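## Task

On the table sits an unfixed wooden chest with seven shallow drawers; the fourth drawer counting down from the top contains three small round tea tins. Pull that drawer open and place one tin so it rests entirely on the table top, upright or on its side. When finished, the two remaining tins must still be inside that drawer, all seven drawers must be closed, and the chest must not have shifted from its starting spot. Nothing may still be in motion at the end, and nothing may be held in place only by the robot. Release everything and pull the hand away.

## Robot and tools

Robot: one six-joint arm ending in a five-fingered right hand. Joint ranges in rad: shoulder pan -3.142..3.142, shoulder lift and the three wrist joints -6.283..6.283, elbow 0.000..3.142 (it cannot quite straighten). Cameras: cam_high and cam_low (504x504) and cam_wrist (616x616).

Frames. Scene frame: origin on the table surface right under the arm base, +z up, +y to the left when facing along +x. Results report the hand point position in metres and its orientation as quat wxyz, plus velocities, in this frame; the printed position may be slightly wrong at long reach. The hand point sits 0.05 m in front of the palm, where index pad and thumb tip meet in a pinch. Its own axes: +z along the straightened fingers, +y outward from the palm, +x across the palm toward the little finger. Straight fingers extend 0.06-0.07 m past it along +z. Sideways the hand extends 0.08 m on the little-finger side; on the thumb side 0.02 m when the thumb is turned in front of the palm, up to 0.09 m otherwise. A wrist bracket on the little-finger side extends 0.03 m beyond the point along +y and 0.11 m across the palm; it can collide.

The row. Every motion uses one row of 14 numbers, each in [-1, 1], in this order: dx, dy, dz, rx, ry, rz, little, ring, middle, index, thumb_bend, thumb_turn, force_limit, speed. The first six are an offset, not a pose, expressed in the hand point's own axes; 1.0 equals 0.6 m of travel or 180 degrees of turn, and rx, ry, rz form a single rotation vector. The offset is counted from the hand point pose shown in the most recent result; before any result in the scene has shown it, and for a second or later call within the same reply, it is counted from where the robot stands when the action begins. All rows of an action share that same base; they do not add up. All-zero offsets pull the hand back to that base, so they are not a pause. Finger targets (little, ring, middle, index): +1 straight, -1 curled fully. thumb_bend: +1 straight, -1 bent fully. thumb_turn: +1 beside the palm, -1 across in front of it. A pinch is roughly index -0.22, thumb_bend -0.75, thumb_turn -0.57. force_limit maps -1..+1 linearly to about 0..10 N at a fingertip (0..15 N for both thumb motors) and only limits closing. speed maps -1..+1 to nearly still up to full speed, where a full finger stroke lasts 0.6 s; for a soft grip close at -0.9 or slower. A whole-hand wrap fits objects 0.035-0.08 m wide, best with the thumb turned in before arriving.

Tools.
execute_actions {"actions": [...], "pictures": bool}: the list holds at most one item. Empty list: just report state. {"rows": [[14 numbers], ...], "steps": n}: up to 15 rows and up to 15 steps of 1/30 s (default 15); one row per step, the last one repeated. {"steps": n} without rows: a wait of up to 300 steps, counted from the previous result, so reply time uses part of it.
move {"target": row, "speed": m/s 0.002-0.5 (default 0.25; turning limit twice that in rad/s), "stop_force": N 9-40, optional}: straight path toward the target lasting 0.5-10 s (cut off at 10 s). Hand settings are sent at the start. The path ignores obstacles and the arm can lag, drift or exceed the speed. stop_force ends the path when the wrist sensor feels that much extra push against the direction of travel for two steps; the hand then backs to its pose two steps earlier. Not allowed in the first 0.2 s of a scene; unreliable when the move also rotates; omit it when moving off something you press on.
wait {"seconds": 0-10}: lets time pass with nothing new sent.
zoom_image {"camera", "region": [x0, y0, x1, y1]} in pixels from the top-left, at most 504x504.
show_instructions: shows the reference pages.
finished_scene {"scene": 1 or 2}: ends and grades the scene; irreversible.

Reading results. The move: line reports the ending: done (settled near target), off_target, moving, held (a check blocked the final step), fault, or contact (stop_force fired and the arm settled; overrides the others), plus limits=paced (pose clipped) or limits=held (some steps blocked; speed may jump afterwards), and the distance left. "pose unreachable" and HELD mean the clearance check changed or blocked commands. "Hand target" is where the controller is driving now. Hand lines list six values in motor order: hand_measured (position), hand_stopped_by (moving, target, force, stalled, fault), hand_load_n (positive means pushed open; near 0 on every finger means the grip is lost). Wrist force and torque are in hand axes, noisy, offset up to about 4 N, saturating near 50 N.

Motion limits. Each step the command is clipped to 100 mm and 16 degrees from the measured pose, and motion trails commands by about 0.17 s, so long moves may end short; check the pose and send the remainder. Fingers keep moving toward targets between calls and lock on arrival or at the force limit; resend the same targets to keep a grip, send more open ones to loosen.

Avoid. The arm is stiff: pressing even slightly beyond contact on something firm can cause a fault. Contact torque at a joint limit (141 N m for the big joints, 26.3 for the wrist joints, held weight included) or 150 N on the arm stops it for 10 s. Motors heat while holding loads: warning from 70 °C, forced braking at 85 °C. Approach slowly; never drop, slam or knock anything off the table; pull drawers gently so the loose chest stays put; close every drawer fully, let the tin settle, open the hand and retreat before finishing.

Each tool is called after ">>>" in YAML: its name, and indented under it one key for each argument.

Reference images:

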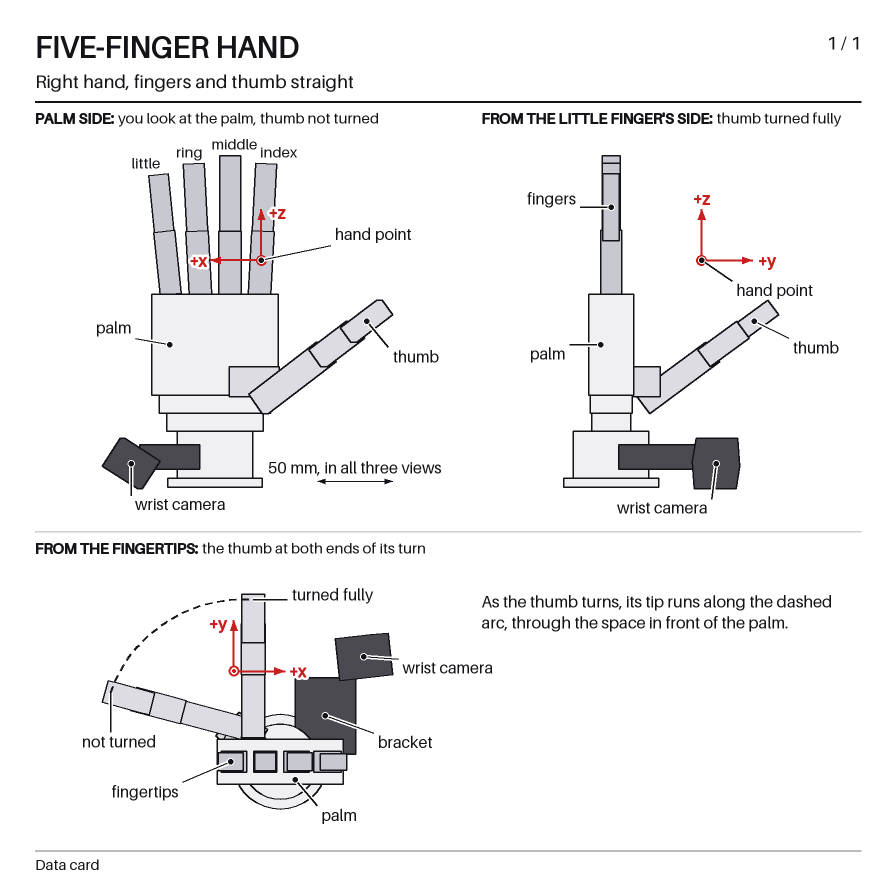

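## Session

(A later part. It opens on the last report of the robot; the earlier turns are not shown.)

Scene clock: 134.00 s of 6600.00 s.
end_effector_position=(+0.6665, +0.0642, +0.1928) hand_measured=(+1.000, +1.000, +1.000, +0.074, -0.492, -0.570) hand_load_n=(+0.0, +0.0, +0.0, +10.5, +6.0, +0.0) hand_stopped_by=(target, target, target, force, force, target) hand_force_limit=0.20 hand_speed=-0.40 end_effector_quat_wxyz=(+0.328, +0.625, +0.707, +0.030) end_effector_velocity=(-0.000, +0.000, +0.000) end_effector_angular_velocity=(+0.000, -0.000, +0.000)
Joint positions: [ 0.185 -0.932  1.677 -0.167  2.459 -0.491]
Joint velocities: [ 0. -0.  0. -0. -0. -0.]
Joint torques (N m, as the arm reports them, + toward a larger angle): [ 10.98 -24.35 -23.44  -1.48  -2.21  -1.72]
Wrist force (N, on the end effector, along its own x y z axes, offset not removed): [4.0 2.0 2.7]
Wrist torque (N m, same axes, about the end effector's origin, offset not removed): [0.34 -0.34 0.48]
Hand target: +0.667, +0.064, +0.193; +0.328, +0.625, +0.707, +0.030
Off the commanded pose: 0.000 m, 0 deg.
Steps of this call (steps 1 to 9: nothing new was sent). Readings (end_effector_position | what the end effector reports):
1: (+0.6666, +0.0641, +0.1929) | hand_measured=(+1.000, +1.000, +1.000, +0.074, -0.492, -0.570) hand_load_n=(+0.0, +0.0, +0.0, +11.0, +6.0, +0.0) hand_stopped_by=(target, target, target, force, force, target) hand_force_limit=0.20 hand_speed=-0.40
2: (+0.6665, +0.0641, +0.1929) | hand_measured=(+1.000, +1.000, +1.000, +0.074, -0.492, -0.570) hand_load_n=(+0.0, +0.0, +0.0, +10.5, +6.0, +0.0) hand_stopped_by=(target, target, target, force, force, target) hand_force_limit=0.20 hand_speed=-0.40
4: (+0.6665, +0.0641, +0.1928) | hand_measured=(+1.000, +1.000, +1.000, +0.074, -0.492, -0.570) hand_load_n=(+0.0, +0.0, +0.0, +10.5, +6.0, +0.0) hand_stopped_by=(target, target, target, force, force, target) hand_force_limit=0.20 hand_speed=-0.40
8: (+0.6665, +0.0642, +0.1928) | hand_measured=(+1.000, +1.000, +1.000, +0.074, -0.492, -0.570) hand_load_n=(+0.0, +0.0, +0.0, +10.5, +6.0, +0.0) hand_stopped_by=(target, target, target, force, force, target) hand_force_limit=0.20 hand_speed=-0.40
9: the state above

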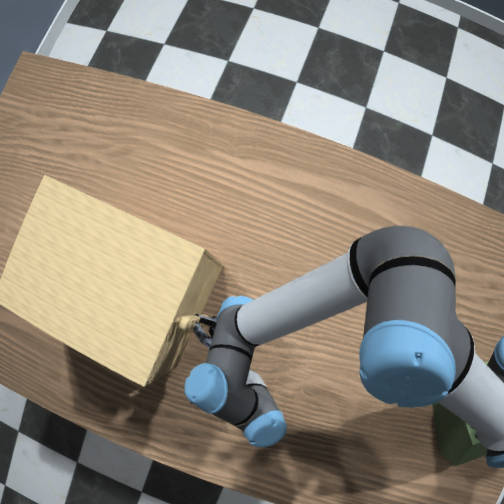

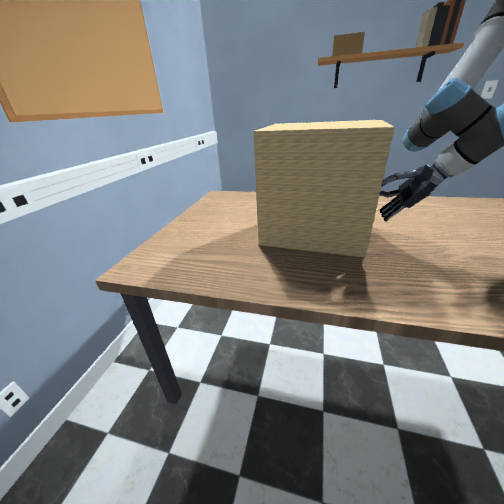

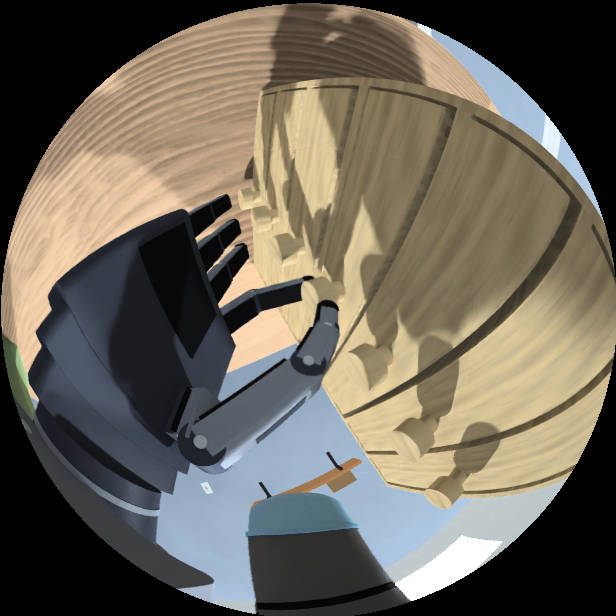

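>>> move:
  target: [0,-0.029,-0.0167,0,0,0,1,1,1,-0.2,-0.5,-0.57,0.2,-0.4]
  speed: 0.015

>>> zoom_image:
  camera: "cam_high"
  region: [120, 240, 260, 400]

Scene clock: 136.83 s of 6600.00 s.
end_effector_position=(+0.6467, +0.0641, +0.1927) hand_measured=(+1.000, +1.000, +1.000, +0.074, -0.492, -0.570) hand_load_n=(+0.0, +0.0, +0.0, +10.5, +6.0, +0.0) hand_stopped_by=(target, target, target, force, force, target) hand_force_limit=0.20 hand_speed=-0.40 end_effector_quat_wxyz=(+0.328, +0.625, +0.707, +0.030) end_effector_velocity=(-0.002, +0.000, +0.000) end_effector_angular_velocity=(+0.000, -0.000, +0.000)
Joint positions: [ 0.191 -0.952  1.736 -0.203  2.464 -0.487]
Joint velocities: [ 0.001 -0.002  0.007 -0.005  0.001  0.   ]
Joint torques (N m, as the arm reports them, + toward a larger angle): [ 36.62 -48.53   5.95  -1.41   2.8    1.89]
Wrist force (N, on the end effector, along its own x y z axes, offset not removed): [2.7 0.9 3.7]
Wrist torque (N m, same axes, about the end effector's origin, offset not removed): [0.06 0.14 0.35]
Hand target: +0.646, +0.064, +0.193; +0.328, +0.625, +0.707, +0.030
Off the commanded pose: 0.000 m, 0 deg.
move: done

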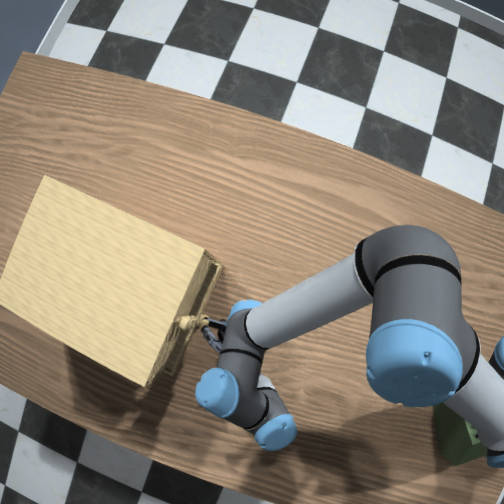

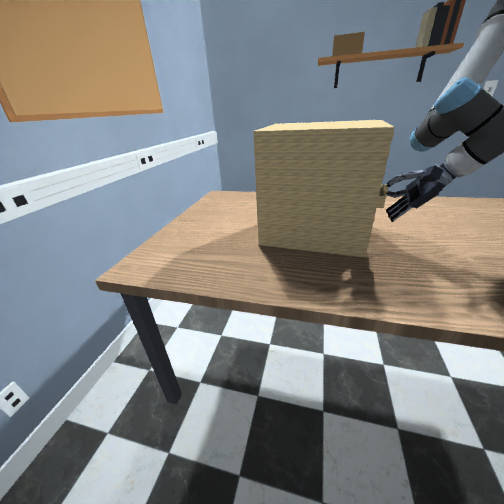

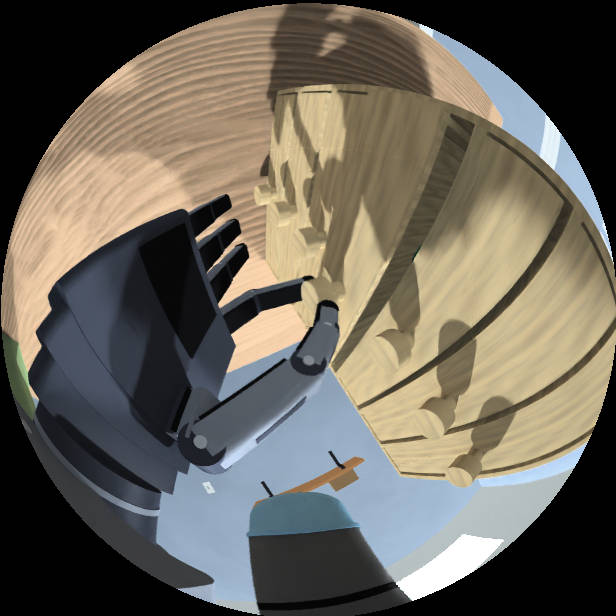

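Region (120, 240, 260, 400) of cam_high's 504x504 image, scaled by 3.150, with more detail than that image has; it fills the left 441 columns of this view, and the rest is white.

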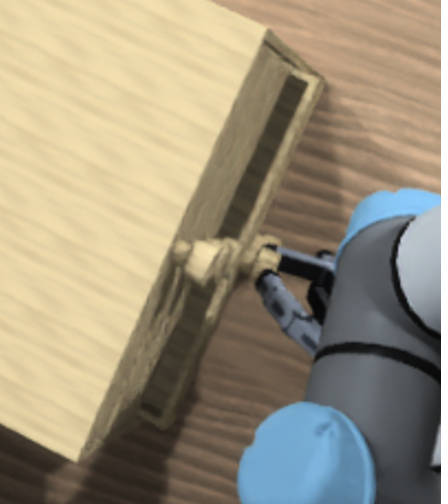

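>>> move:
  target: [0,-0.072,-0.0417,0,0,0,1,1,1,-0.2,-0.5,-0.57,0.2,-0.4]
  speed: 0.03

>>> zoom_image:
  camera: "cam_high"
  region: [120, 240, 280, 420]

Scene clock: 140.33 s of 6600.00 s.
end_effector_position=(+0.5971, +0.0640, +0.1927) hand_measured=(+1.000, +1.000, +1.000, +0.074, -0.492, -0.570) hand_load_n=(+0.0, +0.0, +0.0, +10.5, +5.5, +0.5) hand_stopped_by=(target, target, target, force, force, target) hand_force_limit=0.20 hand_speed=-0.40 end_effector_quat_wxyz=(+0.328, +0.625, +0.707, +0.030) end_effector_velocity=(-0.002, -0.000, +0.000) end_effector_angular_velocity=(-0.000, -0.001, -0.000)
Joint positions: [ 0.207 -0.996  1.878 -0.289  2.477 -0.472]
Joint velocities: [ 0.    -0.003  0.007 -0.005  0.     0.   ]
Joint torques (N m, as the arm reports them, + toward a larger angle): [ 34.39 -44.39   6.68  -1.39   3.08   1.97]
Wrist force (N, on the end effector, along its own x y z axes, offset not removed): [2.4 1.6 2.6]
Wrist torque (N m, same axes, about the end effector's origin, offset not removed): [0.11 0.09 0.35]
Hand target: +0.597, +0.064, +0.193; +0.328, +0.625, +0.707, +0.030
Off the commanded pose: 0.000 m, 0 deg.
move: done

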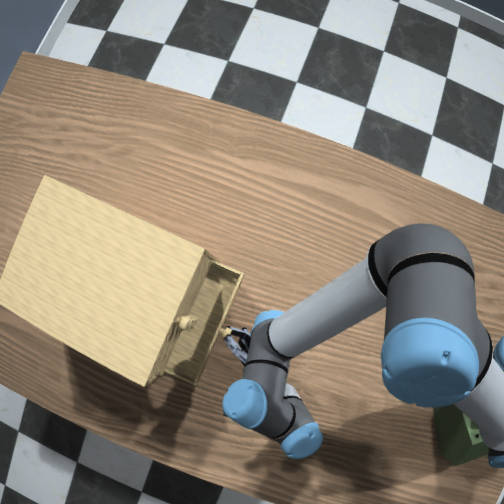

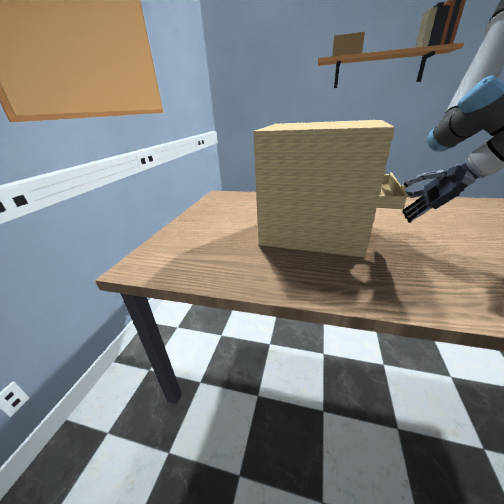

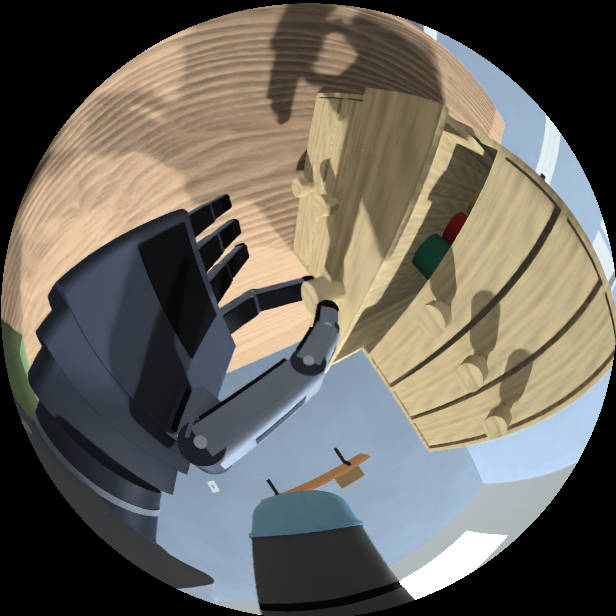

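Region (120, 240, 280, 420) of cam_high's 504x504 image, scaled by 2.800, with more detail than that image has.

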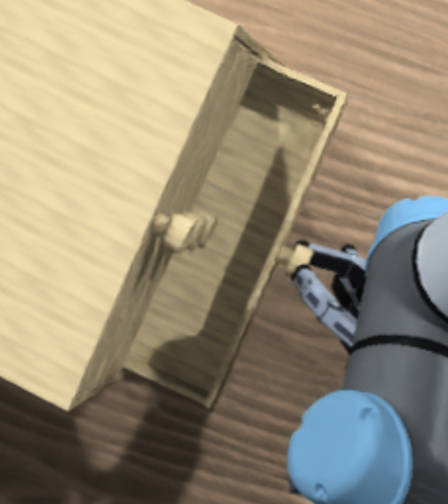

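>>> move:
  target: [0,-0.087,-0.05,0,0,0,1,1,1,-0.2,-0.5,-0.57,0.2,-0.4]
  speed: 0.04

>>> zoom_image:
  camera: "cam_high"
  region: [120, 240, 300, 430]

Scene clock: 143.33 s of 6600.00 s.
end_effector_position=(+0.5372, +0.0638, +0.1924) hand_measured=(+1.000, +1.000, +1.000, +0.074, -0.492, -0.570) hand_load_n=(+0.0, +0.0, +0.0, +5.5, +4.5, -1.5) hand_stopped_by=(target, target, target, force, force, target) hand_force_limit=0.20 hand_speed=-0.40 end_effector_quat_wxyz=(+0.328, +0.625, +0.707, +0.030) end_effector_velocity=(-0.002, +0.000, +0.000) end_effector_angular_velocity=(+0.000, -0.001, +0.000)
Joint positions: [ 0.231 -1.035  2.036 -0.39   2.497 -0.45 ]
Joint velocities: [ 0.002 -0.001  0.006 -0.005  0.001  0.001]
Joint torques (N m, as the arm reports them, + toward a larger angle): [ 31.25 -41.3   12.75  -0.53   3.82   2.11]
Wrist force (N, on the end effector, along its own x y z axes, offset not removed): [3.6 6.8 3.3]
Wrist torque (N m, same axes, about the end effector's origin, offset not removed): [0.35 0.13 0.43]
Hand target: +0.537, +0.064, +0.192; +0.328, +0.625, +0.707, +0.030
Off the commanded pose: 0.000 m, 0 deg.
move: done

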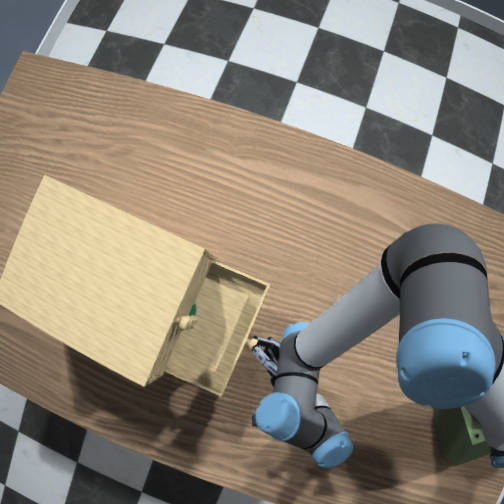

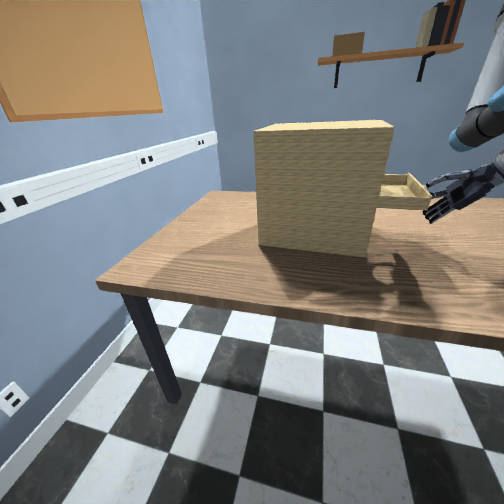

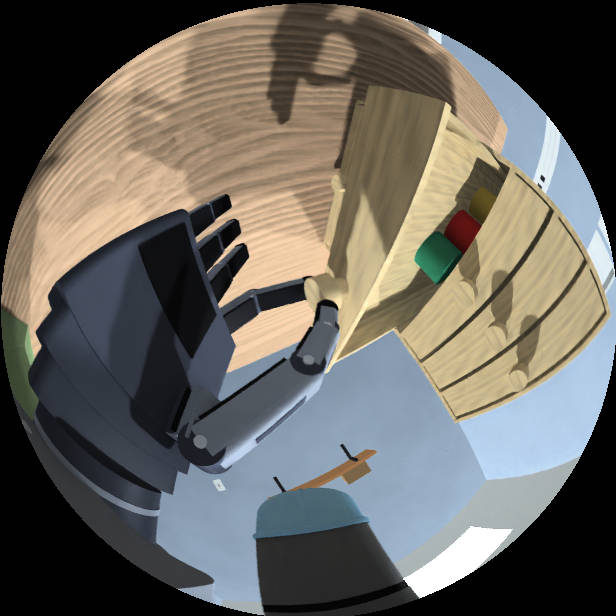

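Region (120, 240, 300, 430) of cam_high's 504x504 image, scaled by 2.653, with more detail than that image has; it fills the left 477 columns of this view, and the rest is white.

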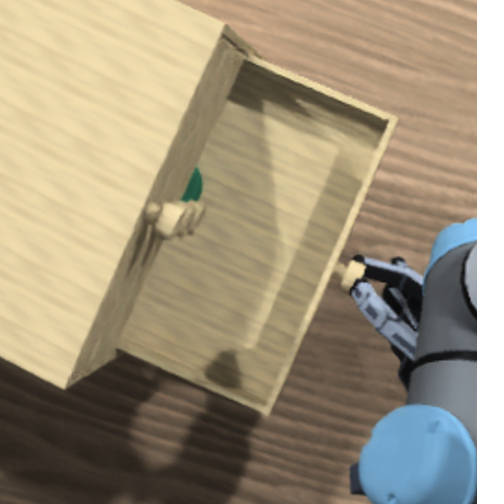

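>>> zoom_image:
  camera: "cam_wrist"
  region: [240, 230, 400, 370]

Region (240, 230, 400, 370) of cam_wrist's 616x616 image, scaled by 3.150, with more detail than that image has; it fills the top 441 rows of this view, and the rest is white.

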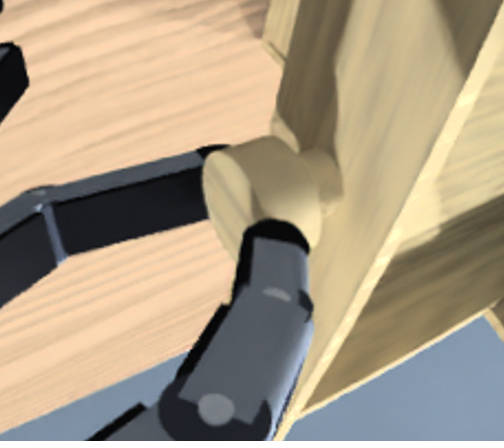

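>>> execute_actions:
  actions:
    - {"rows":[[0,0,0,0,0,0,1,1,1,0.3,-0.5,-0.57,0.2,0],[0,0,0,0,0,0,1,1,1,0.3,-0.5,-0.57,0.2,0],[0,0,0,0,0,0,1,1,1,0.3,-0.5,-0.57,0.2,0],[0.004,0.003,0,0,0,0,1,1,1,0.3,-0.5,-0.57,0.2,0],[0.008,0.006,-0.001,0,0,0,1,1,1,0.3,-0.5,-0.57,0.2,0],[0.009,0.009,-0.001,0,0,0,1,1,1,0.3,-0.5,-0.57,0.2,0]],"steps":15}

>>> zoom_image:
  camera: "cam_wrist"
  region: [240, 230, 400, 370]

Scene clock: 147.23 s of 6600.00 s.
end_effector_position=(+0.5413, +0.0697, +0.1931) hand_measured=(+1.000, +1.000, +1.000, +0.300, -0.496, -0.570) hand_load_n=(+0.0, +0.0, +0.0, +0.0, +0.0, +0.0) hand_stopped_by=(target, target, target, target, force, target) hand_force_limit=0.20 hand_speed=0.00 end_effector_quat_wxyz=(+0.328, +0.625, +0.707, +0.030) end_effector_velocity=(+0.002, +0.004, +0.000) end_effector_angular_velocity=(+0.000, +0.001, +0.000)
Joint positions: [ 0.243 -1.021  2.014 -0.373  2.507 -0.438]
Joint velocities: [ 0.008  0.009 -0.014  0.013  0.006  0.008]
Joint torques (N m, as the arm reports them, + toward a larger angle): [ 32.72 -16.86 -19.94   2.77   2.84   2.15]
Wrist force (N, on the end effector, along its own x y z axes, offset not removed): [2.2 -0.3 -0.3]
Wrist torque (N m, same axes, about the end effector's origin, offset not removed): [-0.02 0.06 0.30]
Hand target: +0.542, +0.070, +0.193; +0.328, +0.625, +0.707, +0.030
Off the commanded pose: 0.000 m, 0 deg.
Steps of this call (steps 1 to 90: nothing new was sent; then 0.40 s passed at rest; steps 91 to 105: all 15 steps of this action). Readings (end_effector_position | what the end effector reports):
91: (+0.5369, +0.0638, +0.1925) | hand_measured=(+1.000, +1.000, +1.000, +0.074, -0.492, -0.570) hand_load_n=(+0.0, +0.0, +0.0, +5.5, +4.5, -1.5) hand_stopped_by=(target, target, target, moving, force, target) hand_force_limit=0.20 hand_speed=0.00
92: (+0.5369, +0.0638, +0.1925) | hand_measured=(+1.000, +1.000, +1.000, +0.074, -0.492, -0.570) hand_load_n=(+0.0, +0.0, +0.0, +5.5, +4.5, -1.5) hand_stopped_by=(target, target, target, moving, force, target) hand_force_limit=0.20 hand_speed=0.00
94: (+0.5370, +0.0639, +0.1925) | hand_measured=(+1.000, +1.000, +1.000, +0.124, -0.492, -0.570) hand_load_n=(+0.0, +0.0, +0.0, +0.0, +3.0, -1.5) hand_stopped_by=(target, target, target, moving, force, target) hand_force_limit=0.20 hand_speed=0.00
98: (+0.5394, +0.0672, +0.1928) | hand_measured=(+1.000, +1.000, +1.000, +0.300, -0.496, -0.570) hand_load_n=(+0.0, +0.0, +0.0, +0.0, +0.5, +1.0) hand_stopped_by=(target, target, target, moving, force, target) hand_force_limit=0.20 hand_speed=0.00
105: the state above

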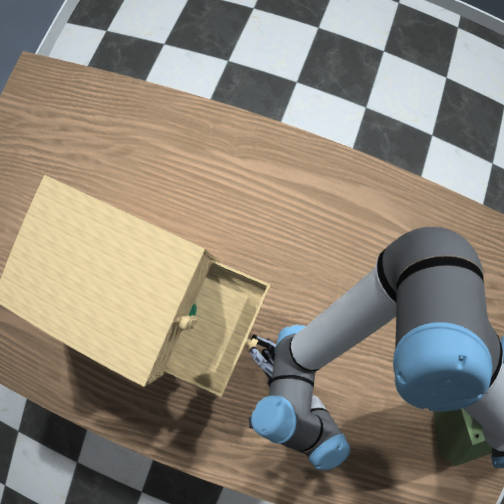

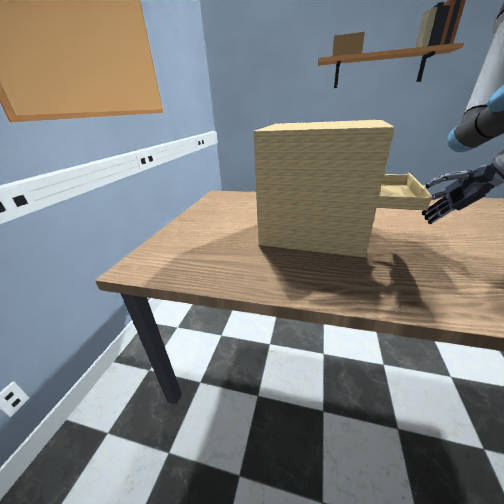

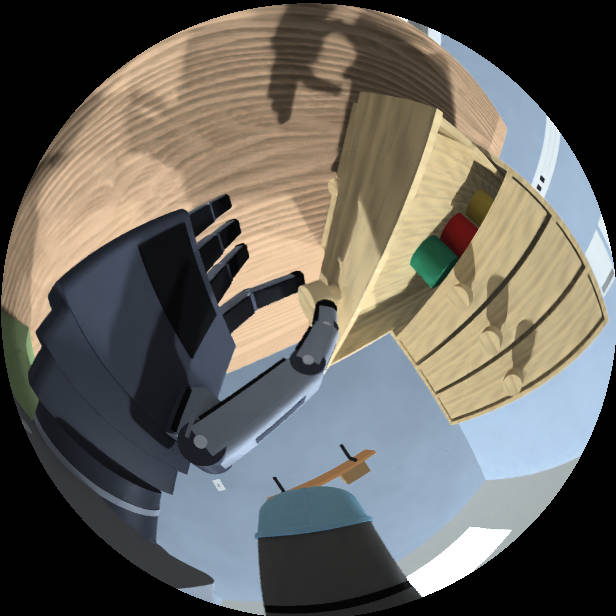

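Region (240, 230, 400, 370) of cam_wrist's 616x616 image, scaled by 3.150, with more detail than that image has; it fills the top 441 rows of this view, and the rest is white.

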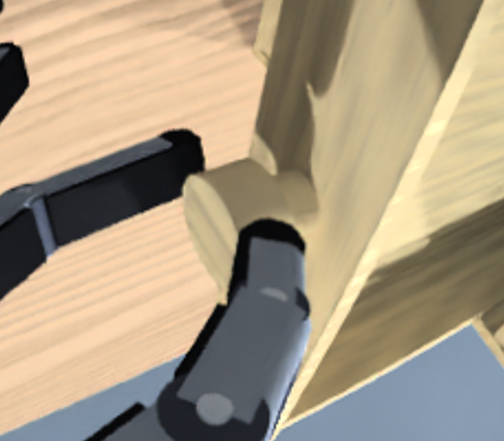

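>>> execute_actions:
  actions:
    - {"rows":[[-0.003,0,0.003,0,0,0,1,1,1,0.3,-0.5,-0.57,0.2,-0.4],[-0.003,0,0.003,0,0,0,1,1,1,0.3,-0.5,-0.57,0.2,-0.4],[-0.003,0,0.003,0,0,0,1,1,1,0.3,-0.5,-0.57,0.2,-0.4],[-0.003,0,0.003,0,0,0,1,1,1,-0.2,-0.5,-0.57,0.2,-0.4]],"steps":15}
  pictures: false

>>> wait:
  seconds: 0.3

>>> zoom_image:
  camera: "cam_wrist"
  region: [240, 230, 400, 370]

Scene clock: 149.83 s of 6600.00 s.
end_effector_position=(+0.5422, +0.0675, +0.1924) hand_measured=(+1.000, +1.000, +1.000, +0.084, -0.494, -0.570) hand_load_n=(+0.0, +0.0, +0.0, +11.0, +3.5, -3.0) hand_stopped_by=(target, target, target, force, force, target) hand_force_limit=0.20 hand_speed=-0.40 end_effector_quat_wxyz=(+0.328, +0.625, +0.707, +0.030) end_effector_velocity=(+0.000, -0.000, +0.000) end_effector_angular_velocity=(+0.000, -0.000, +0.000)
Joint positions: [ 0.236 -1.024  2.016 -0.377  2.502 -0.444]
Joint velocities: [-0.001 -0.001  0.001 -0.001 -0.001 -0.001]
Joint torques (N m, as the arm reports them, + toward a larger angle): [  6.31 -42.52   6.96  -1.82  -1.82  -1.46]
Wrist force (N, on the end effector, along its own x y z axes, offset not removed): [3.5 -0.2 0.5]
Wrist torque (N m, same axes, about the end effector's origin, offset not removed): [0.08 0.14 0.22]
Hand target: +0.542, +0.067, +0.192; +0.328, +0.625, +0.707, +0.030
Off the commanded pose: 0.000 m, 0 deg.
Steps of this call (steps 1 to 63: nothing new was sent; steps 64 to 78: all 15 steps of this action). Readings (end_effector_position | what the end effector reports):
64: (+0.5416, +0.0701, +0.1931) | hand_measured=(+1.000, +1.000, +1.000, +0.300, -0.496, -0.570) hand_load_n=(+0.0, +0.0, +0.0, +0.0, +0.0, +0.0) hand_stopped_by=(target, target, target, target, force, target) hand_force_limit=0.20 hand_speed=-0.40
65: (+0.5417, +0.0697, +0.1930) | hand_measured=(+1.000, +1.000, +1.000, +0.300, -0.496, -0.570) hand_load_n=(+0.0, +0.0, +0.0, +0.0, +0.0, +0.0) hand_stopped_by=(target, target, target, target, force, target) hand_force_limit=0.20 hand_speed=-0.40
67: (+0.5419, +0.0689, +0.1927) | hand_measured=(+1.000, +1.000, +1.000, +0.300, -0.496, -0.570) hand_load_n=(+0.0, +0.0, +0.0, +0.0, +0.5, -0.5) hand_stopped_by=(target, target, target, moving, force, target) hand_force_limit=0.20 hand_speed=-0.40
71: (+0.5421, +0.0680, +0.1925) | hand_measured=(+1.000, +1.000, +1.000, +0.236, -0.496, -0.570) hand_load_n=(+0.0, +0.0, +0.0, +0.0, +1.0, -2.0) hand_stopped_by=(target, target, target, moving, force, target) hand_force_limit=0.20 hand_speed=-0.40
78: the state above

Scene clock: 150.13 s of 6600.00 s.
end_effector_position=(+0.5422, +0.0674, +0.1924) hand_measured=(+1.000, +1.000, +1.000, +0.084, -0.494, -0.570) hand_load_n=(+0.0, +0.0, +0.0, +11.0, +3.5, -3.5) hand_stopped_by=(target, target, target, force, force, target) hand_force_limit=0.20 hand_speed=-0.40 end_effector_quat_wxyz=(+0.328, +0.625, +0.707, +0.030) end_effector_velocity=(+0.000, -0.000, -0.000) end_effector_angular_velocity=(+0.000, -0.000, -0.001)
Joint positions: [ 0.236 -1.024  2.016 -0.377  2.501 -0.444]
Joint velocities: [-0.  0. -0. -0. -0.  0.]
Joint torques (N m, as the arm reports them, + toward a larger angle): [  5.48 -43.47   6.88  -1.8   -1.74  -1.59]
Wrist force (N, on the end effector, along its own x y z axes, offset not removed): [4.9 -1.1 -0.4]
Wrist torque (N m, same axes, about the end effector's origin, offset not removed): [0.11 0.16 0.28]
Hand target: +0.542, +0.067, +0.192; +0.328, +0.625, +0.707, +0.030
Off the commanded pose: 0.000 m, 0 deg.
Steps of this call (steps 1 to 9: nothing new was sent). Readings (end_effector_position | what the end effector reports):
1: (+0.5422, +0.0675, +0.1924) | hand_measured=(+1.000, +1.000, +1.000, +0.084, -0.494, -0.570) hand_load_n=(+0.0, +0.0, +0.0, +11.0, +3.5, -3.0) hand_stopped_by=(target, target, target, force, force, target) hand_force_limit=0.20 hand_speed=-0.40
2: (+0.5422, +0.0675, +0.1924) | hand_measured=(+1.000, +1.000, +1.000, +0.084, -0.494, -0.570) hand_load_n=(+0.0, +0.0, +0.0, +11.0, +3.5, -3.5) hand_stopped_by=(target, target, target, force, force, target) hand_force_limit=0.20 hand_speed=-0.40
4: (+0.5422, +0.0675, +0.1924) | hand_measured=(+1.000, +1.000, +1.000, +0.084, -0.494, -0.570) hand_load_n=(+0.0, +0.0, +0.0, +11.0, +3.5, -3.5) hand_stopped_by=(target, target, target, force, force, target) hand_force_limit=0.20 hand_speed=-0.40
8: (+0.5422, +0.0674, +0.1924) | hand_measured=(+1.000, +1.000, +1.000, +0.084, -0.494, -0.570) hand_load_n=(+0.0, +0.0, +0.0, +11.0, +3.5, -3.5) hand_stopped_by=(target, target, target, force, force, target) hand_force_limit=0.20 hand_speed=-0.40
9: the state above

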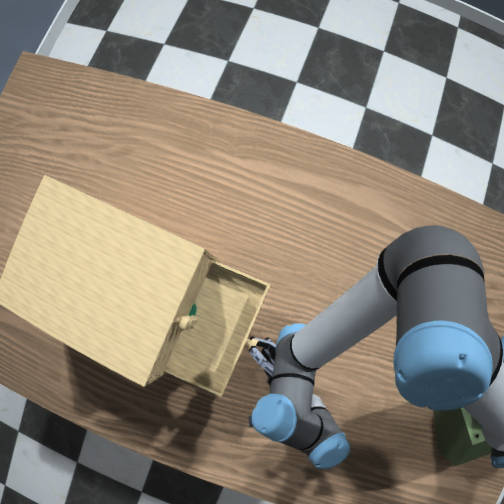

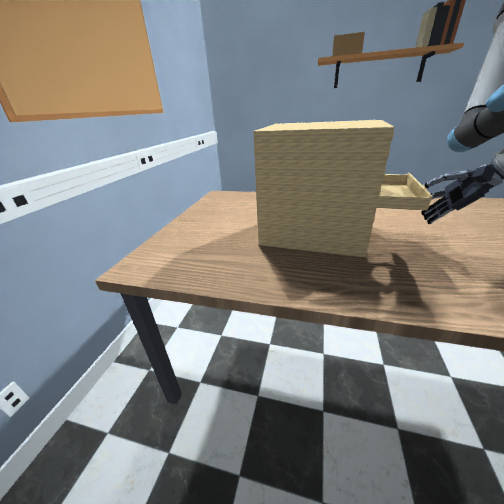

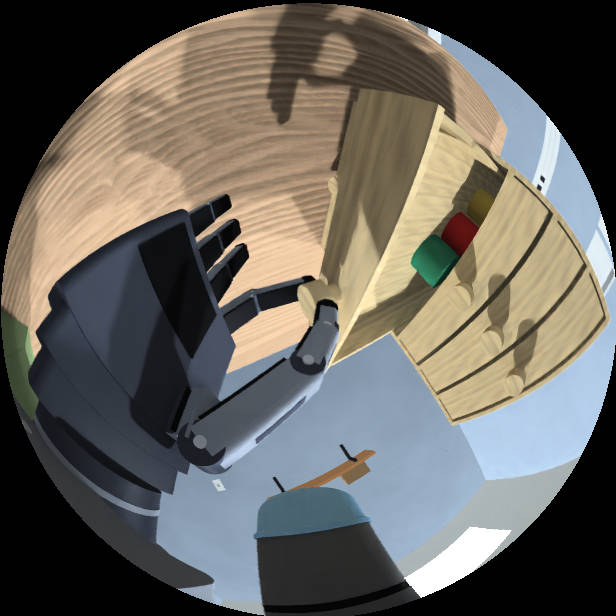

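Region (240, 230, 400, 370) of cam_wrist's 616x616 image, scaled by 3.150, with more detail than that image has; it fills the top 441 rows of this view, and the rest is white.

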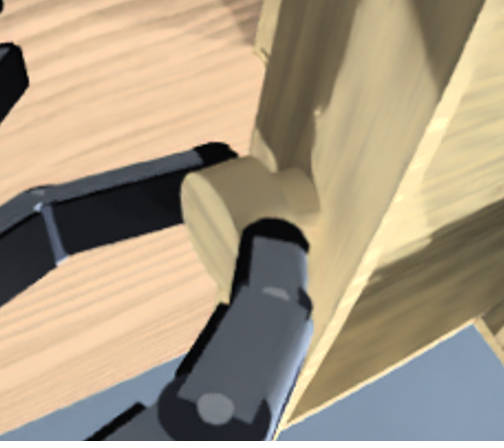

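>>> move:
  target: [0.004,-0.086,-0.0515,0,0,0,1,1,1,-0.2,-0.5,-0.57,0.2,-0.4]
  speed: 0.025

>>> zoom_image:
  camera: "cam_high"
  region: [130, 230, 330, 430]

Scene clock: 154.77 s of 6600.00 s.
end_effector_position=(+0.4823, +0.0699, +0.1921) hand_measured=(+1.000, +1.000, +1.000, +0.084, -0.494, -0.570) hand_load_n=(+0.0, +0.0, +0.0, +11.5, +3.5, -2.5) hand_stopped_by=(target, target, target, force, force, target) hand_force_limit=0.20 hand_speed=-0.40 end_effector_quat_wxyz=(+0.328, +0.625, +0.707, +0.030) end_effector_velocity=(-0.002, -0.000, -0.000) end_effector_angular_velocity=(-0.000, +0.001, -0.001)
Joint positions: [ 0.276 -1.038  2.154 -0.469  2.533 -0.405]
Joint velocities: [ 0.    -0.     0.005 -0.003  0.001  0.002]
Joint torques (N m, as the arm reports them, + toward a larger angle): [ 31.33 -39.1   11.42  -1.22   2.75   2.18]
Wrist force (N, on the end effector, along its own x y z axes, offset not removed): [1.4 0.1 1.6]
Wrist torque (N m, same axes, about the end effector's origin, offset not removed): [0.08 0.10 0.31]
Hand target: +0.482, +0.070, +0.192; +0.328, +0.625, +0.707, +0.030
Off the commanded pose: 0.000 m, 0 deg.
move: done

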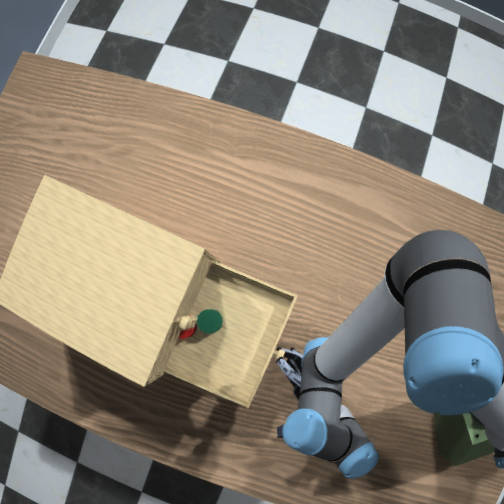

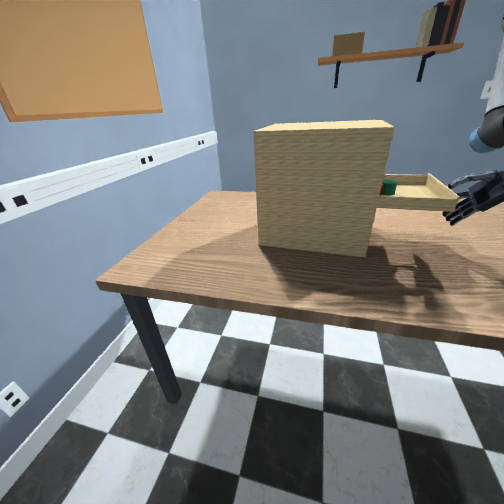

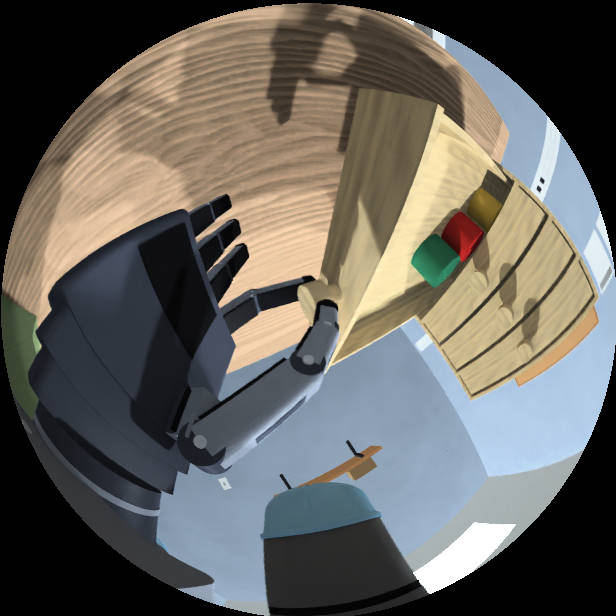

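Region (130, 230, 330, 430) of cam_high's 504x504 image, scaled by 2.520, with more detail than that image has.

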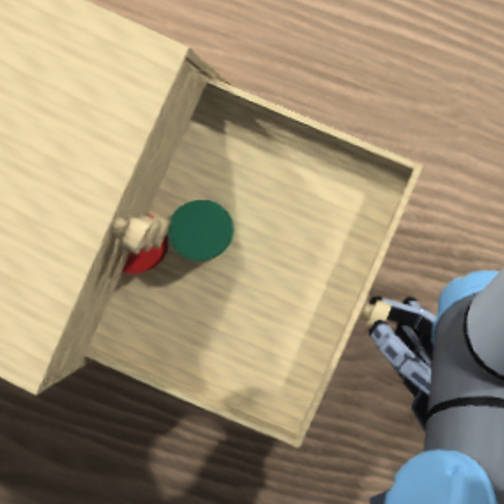

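>>> move:
  target: [0.0025,-0.05,-0.03,0,0,0,1,1,1,-0.2,-0.5,-0.57,0.2,-0.4]
  speed: 0.02

>>> zoom_image:
  camera: "cam_high"
  region: [130, 230, 330, 430]

>>> zoom_image:
  camera: "cam_low"
  region: [340, 110, 504, 270]

Scene clock: 180.03 s of 6600.00 s.
end_effector_position=(+0.4476, +0.0714, +0.1920) hand_measured=(+1.000, +1.000, +1.000, +0.084, -0.494, -0.570) hand_load_n=(+0.0, +0.0, +0.0, +11.0, +3.5, -2.5) hand_stopped_by=(target, target, target, force, force, target) hand_force_limit=0.20 hand_speed=-0.40 end_effector_quat_wxyz=(+0.328, +0.625, +0.707, +0.030) end_effector_velocity=(-0.002, +0.000, -0.000) end_effector_angular_velocity=(-0.001, +0.001, +0.001)
Joint positions: [ 0.305 -1.035  2.226 -0.517  2.556 -0.373]
Joint velocities: [ 0.002  0.001  0.005 -0.003  0.002  0.001]
Joint torques (N m, as the arm reports them, + toward a larger angle): [ 30.45 -12.67  10.89  -0.99   3.08   1.67]
Wrist force (N, on the end effector, along its own x y z axes, offset not removed): [1.9 2.9 2.5]
Wrist torque (N m, same axes, about the end effector's origin, offset not removed): [0.24 -0.12 0.41]
Hand target: +0.447, +0.071, +0.192; +0.328, +0.625, +0.707, +0.030
Off the commanded pose: 0.000 m, 0 deg.
After step 90, 20.23 s passed at rest.
move: done

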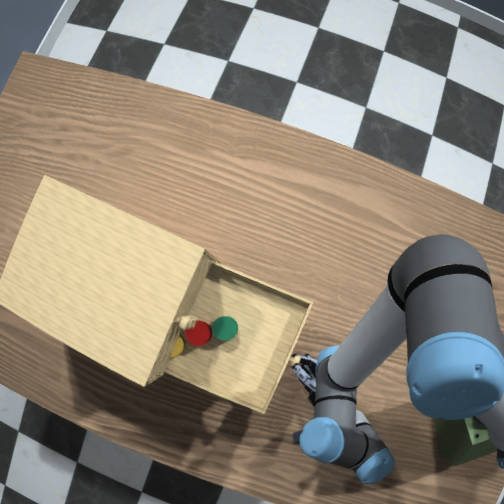

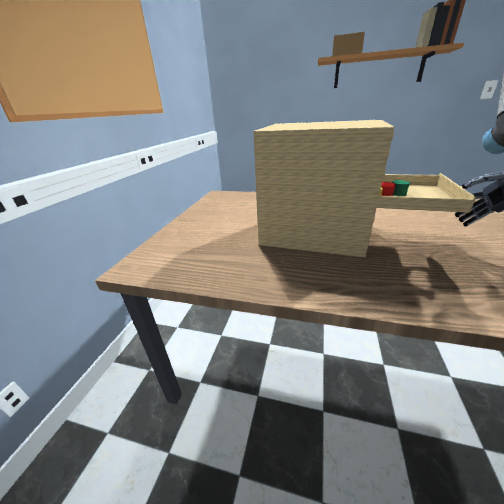

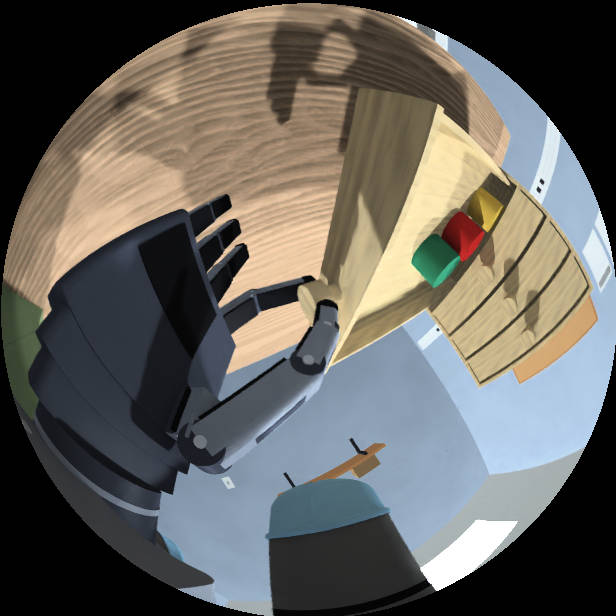

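Region (130, 230, 330, 430) of cam_high's 504x504 image, scaled by 2.520, with more detail than that image has.

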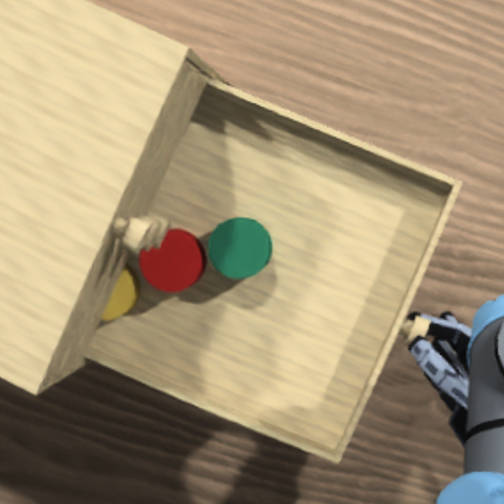

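Region (340, 110, 504, 270) of cam_low's 504x504 image, scaled by 3.073, with more detail than that image has; it fills the top 492 rows of this view, and the rest is white.

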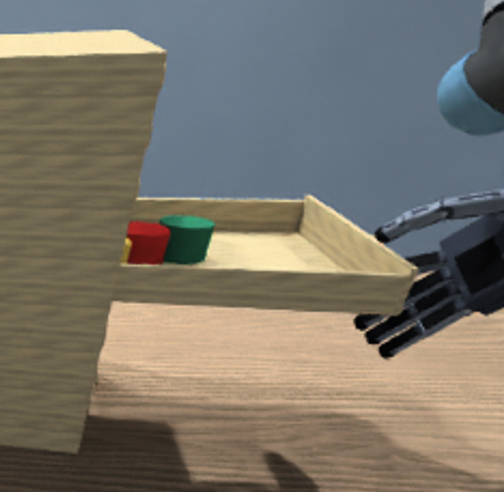

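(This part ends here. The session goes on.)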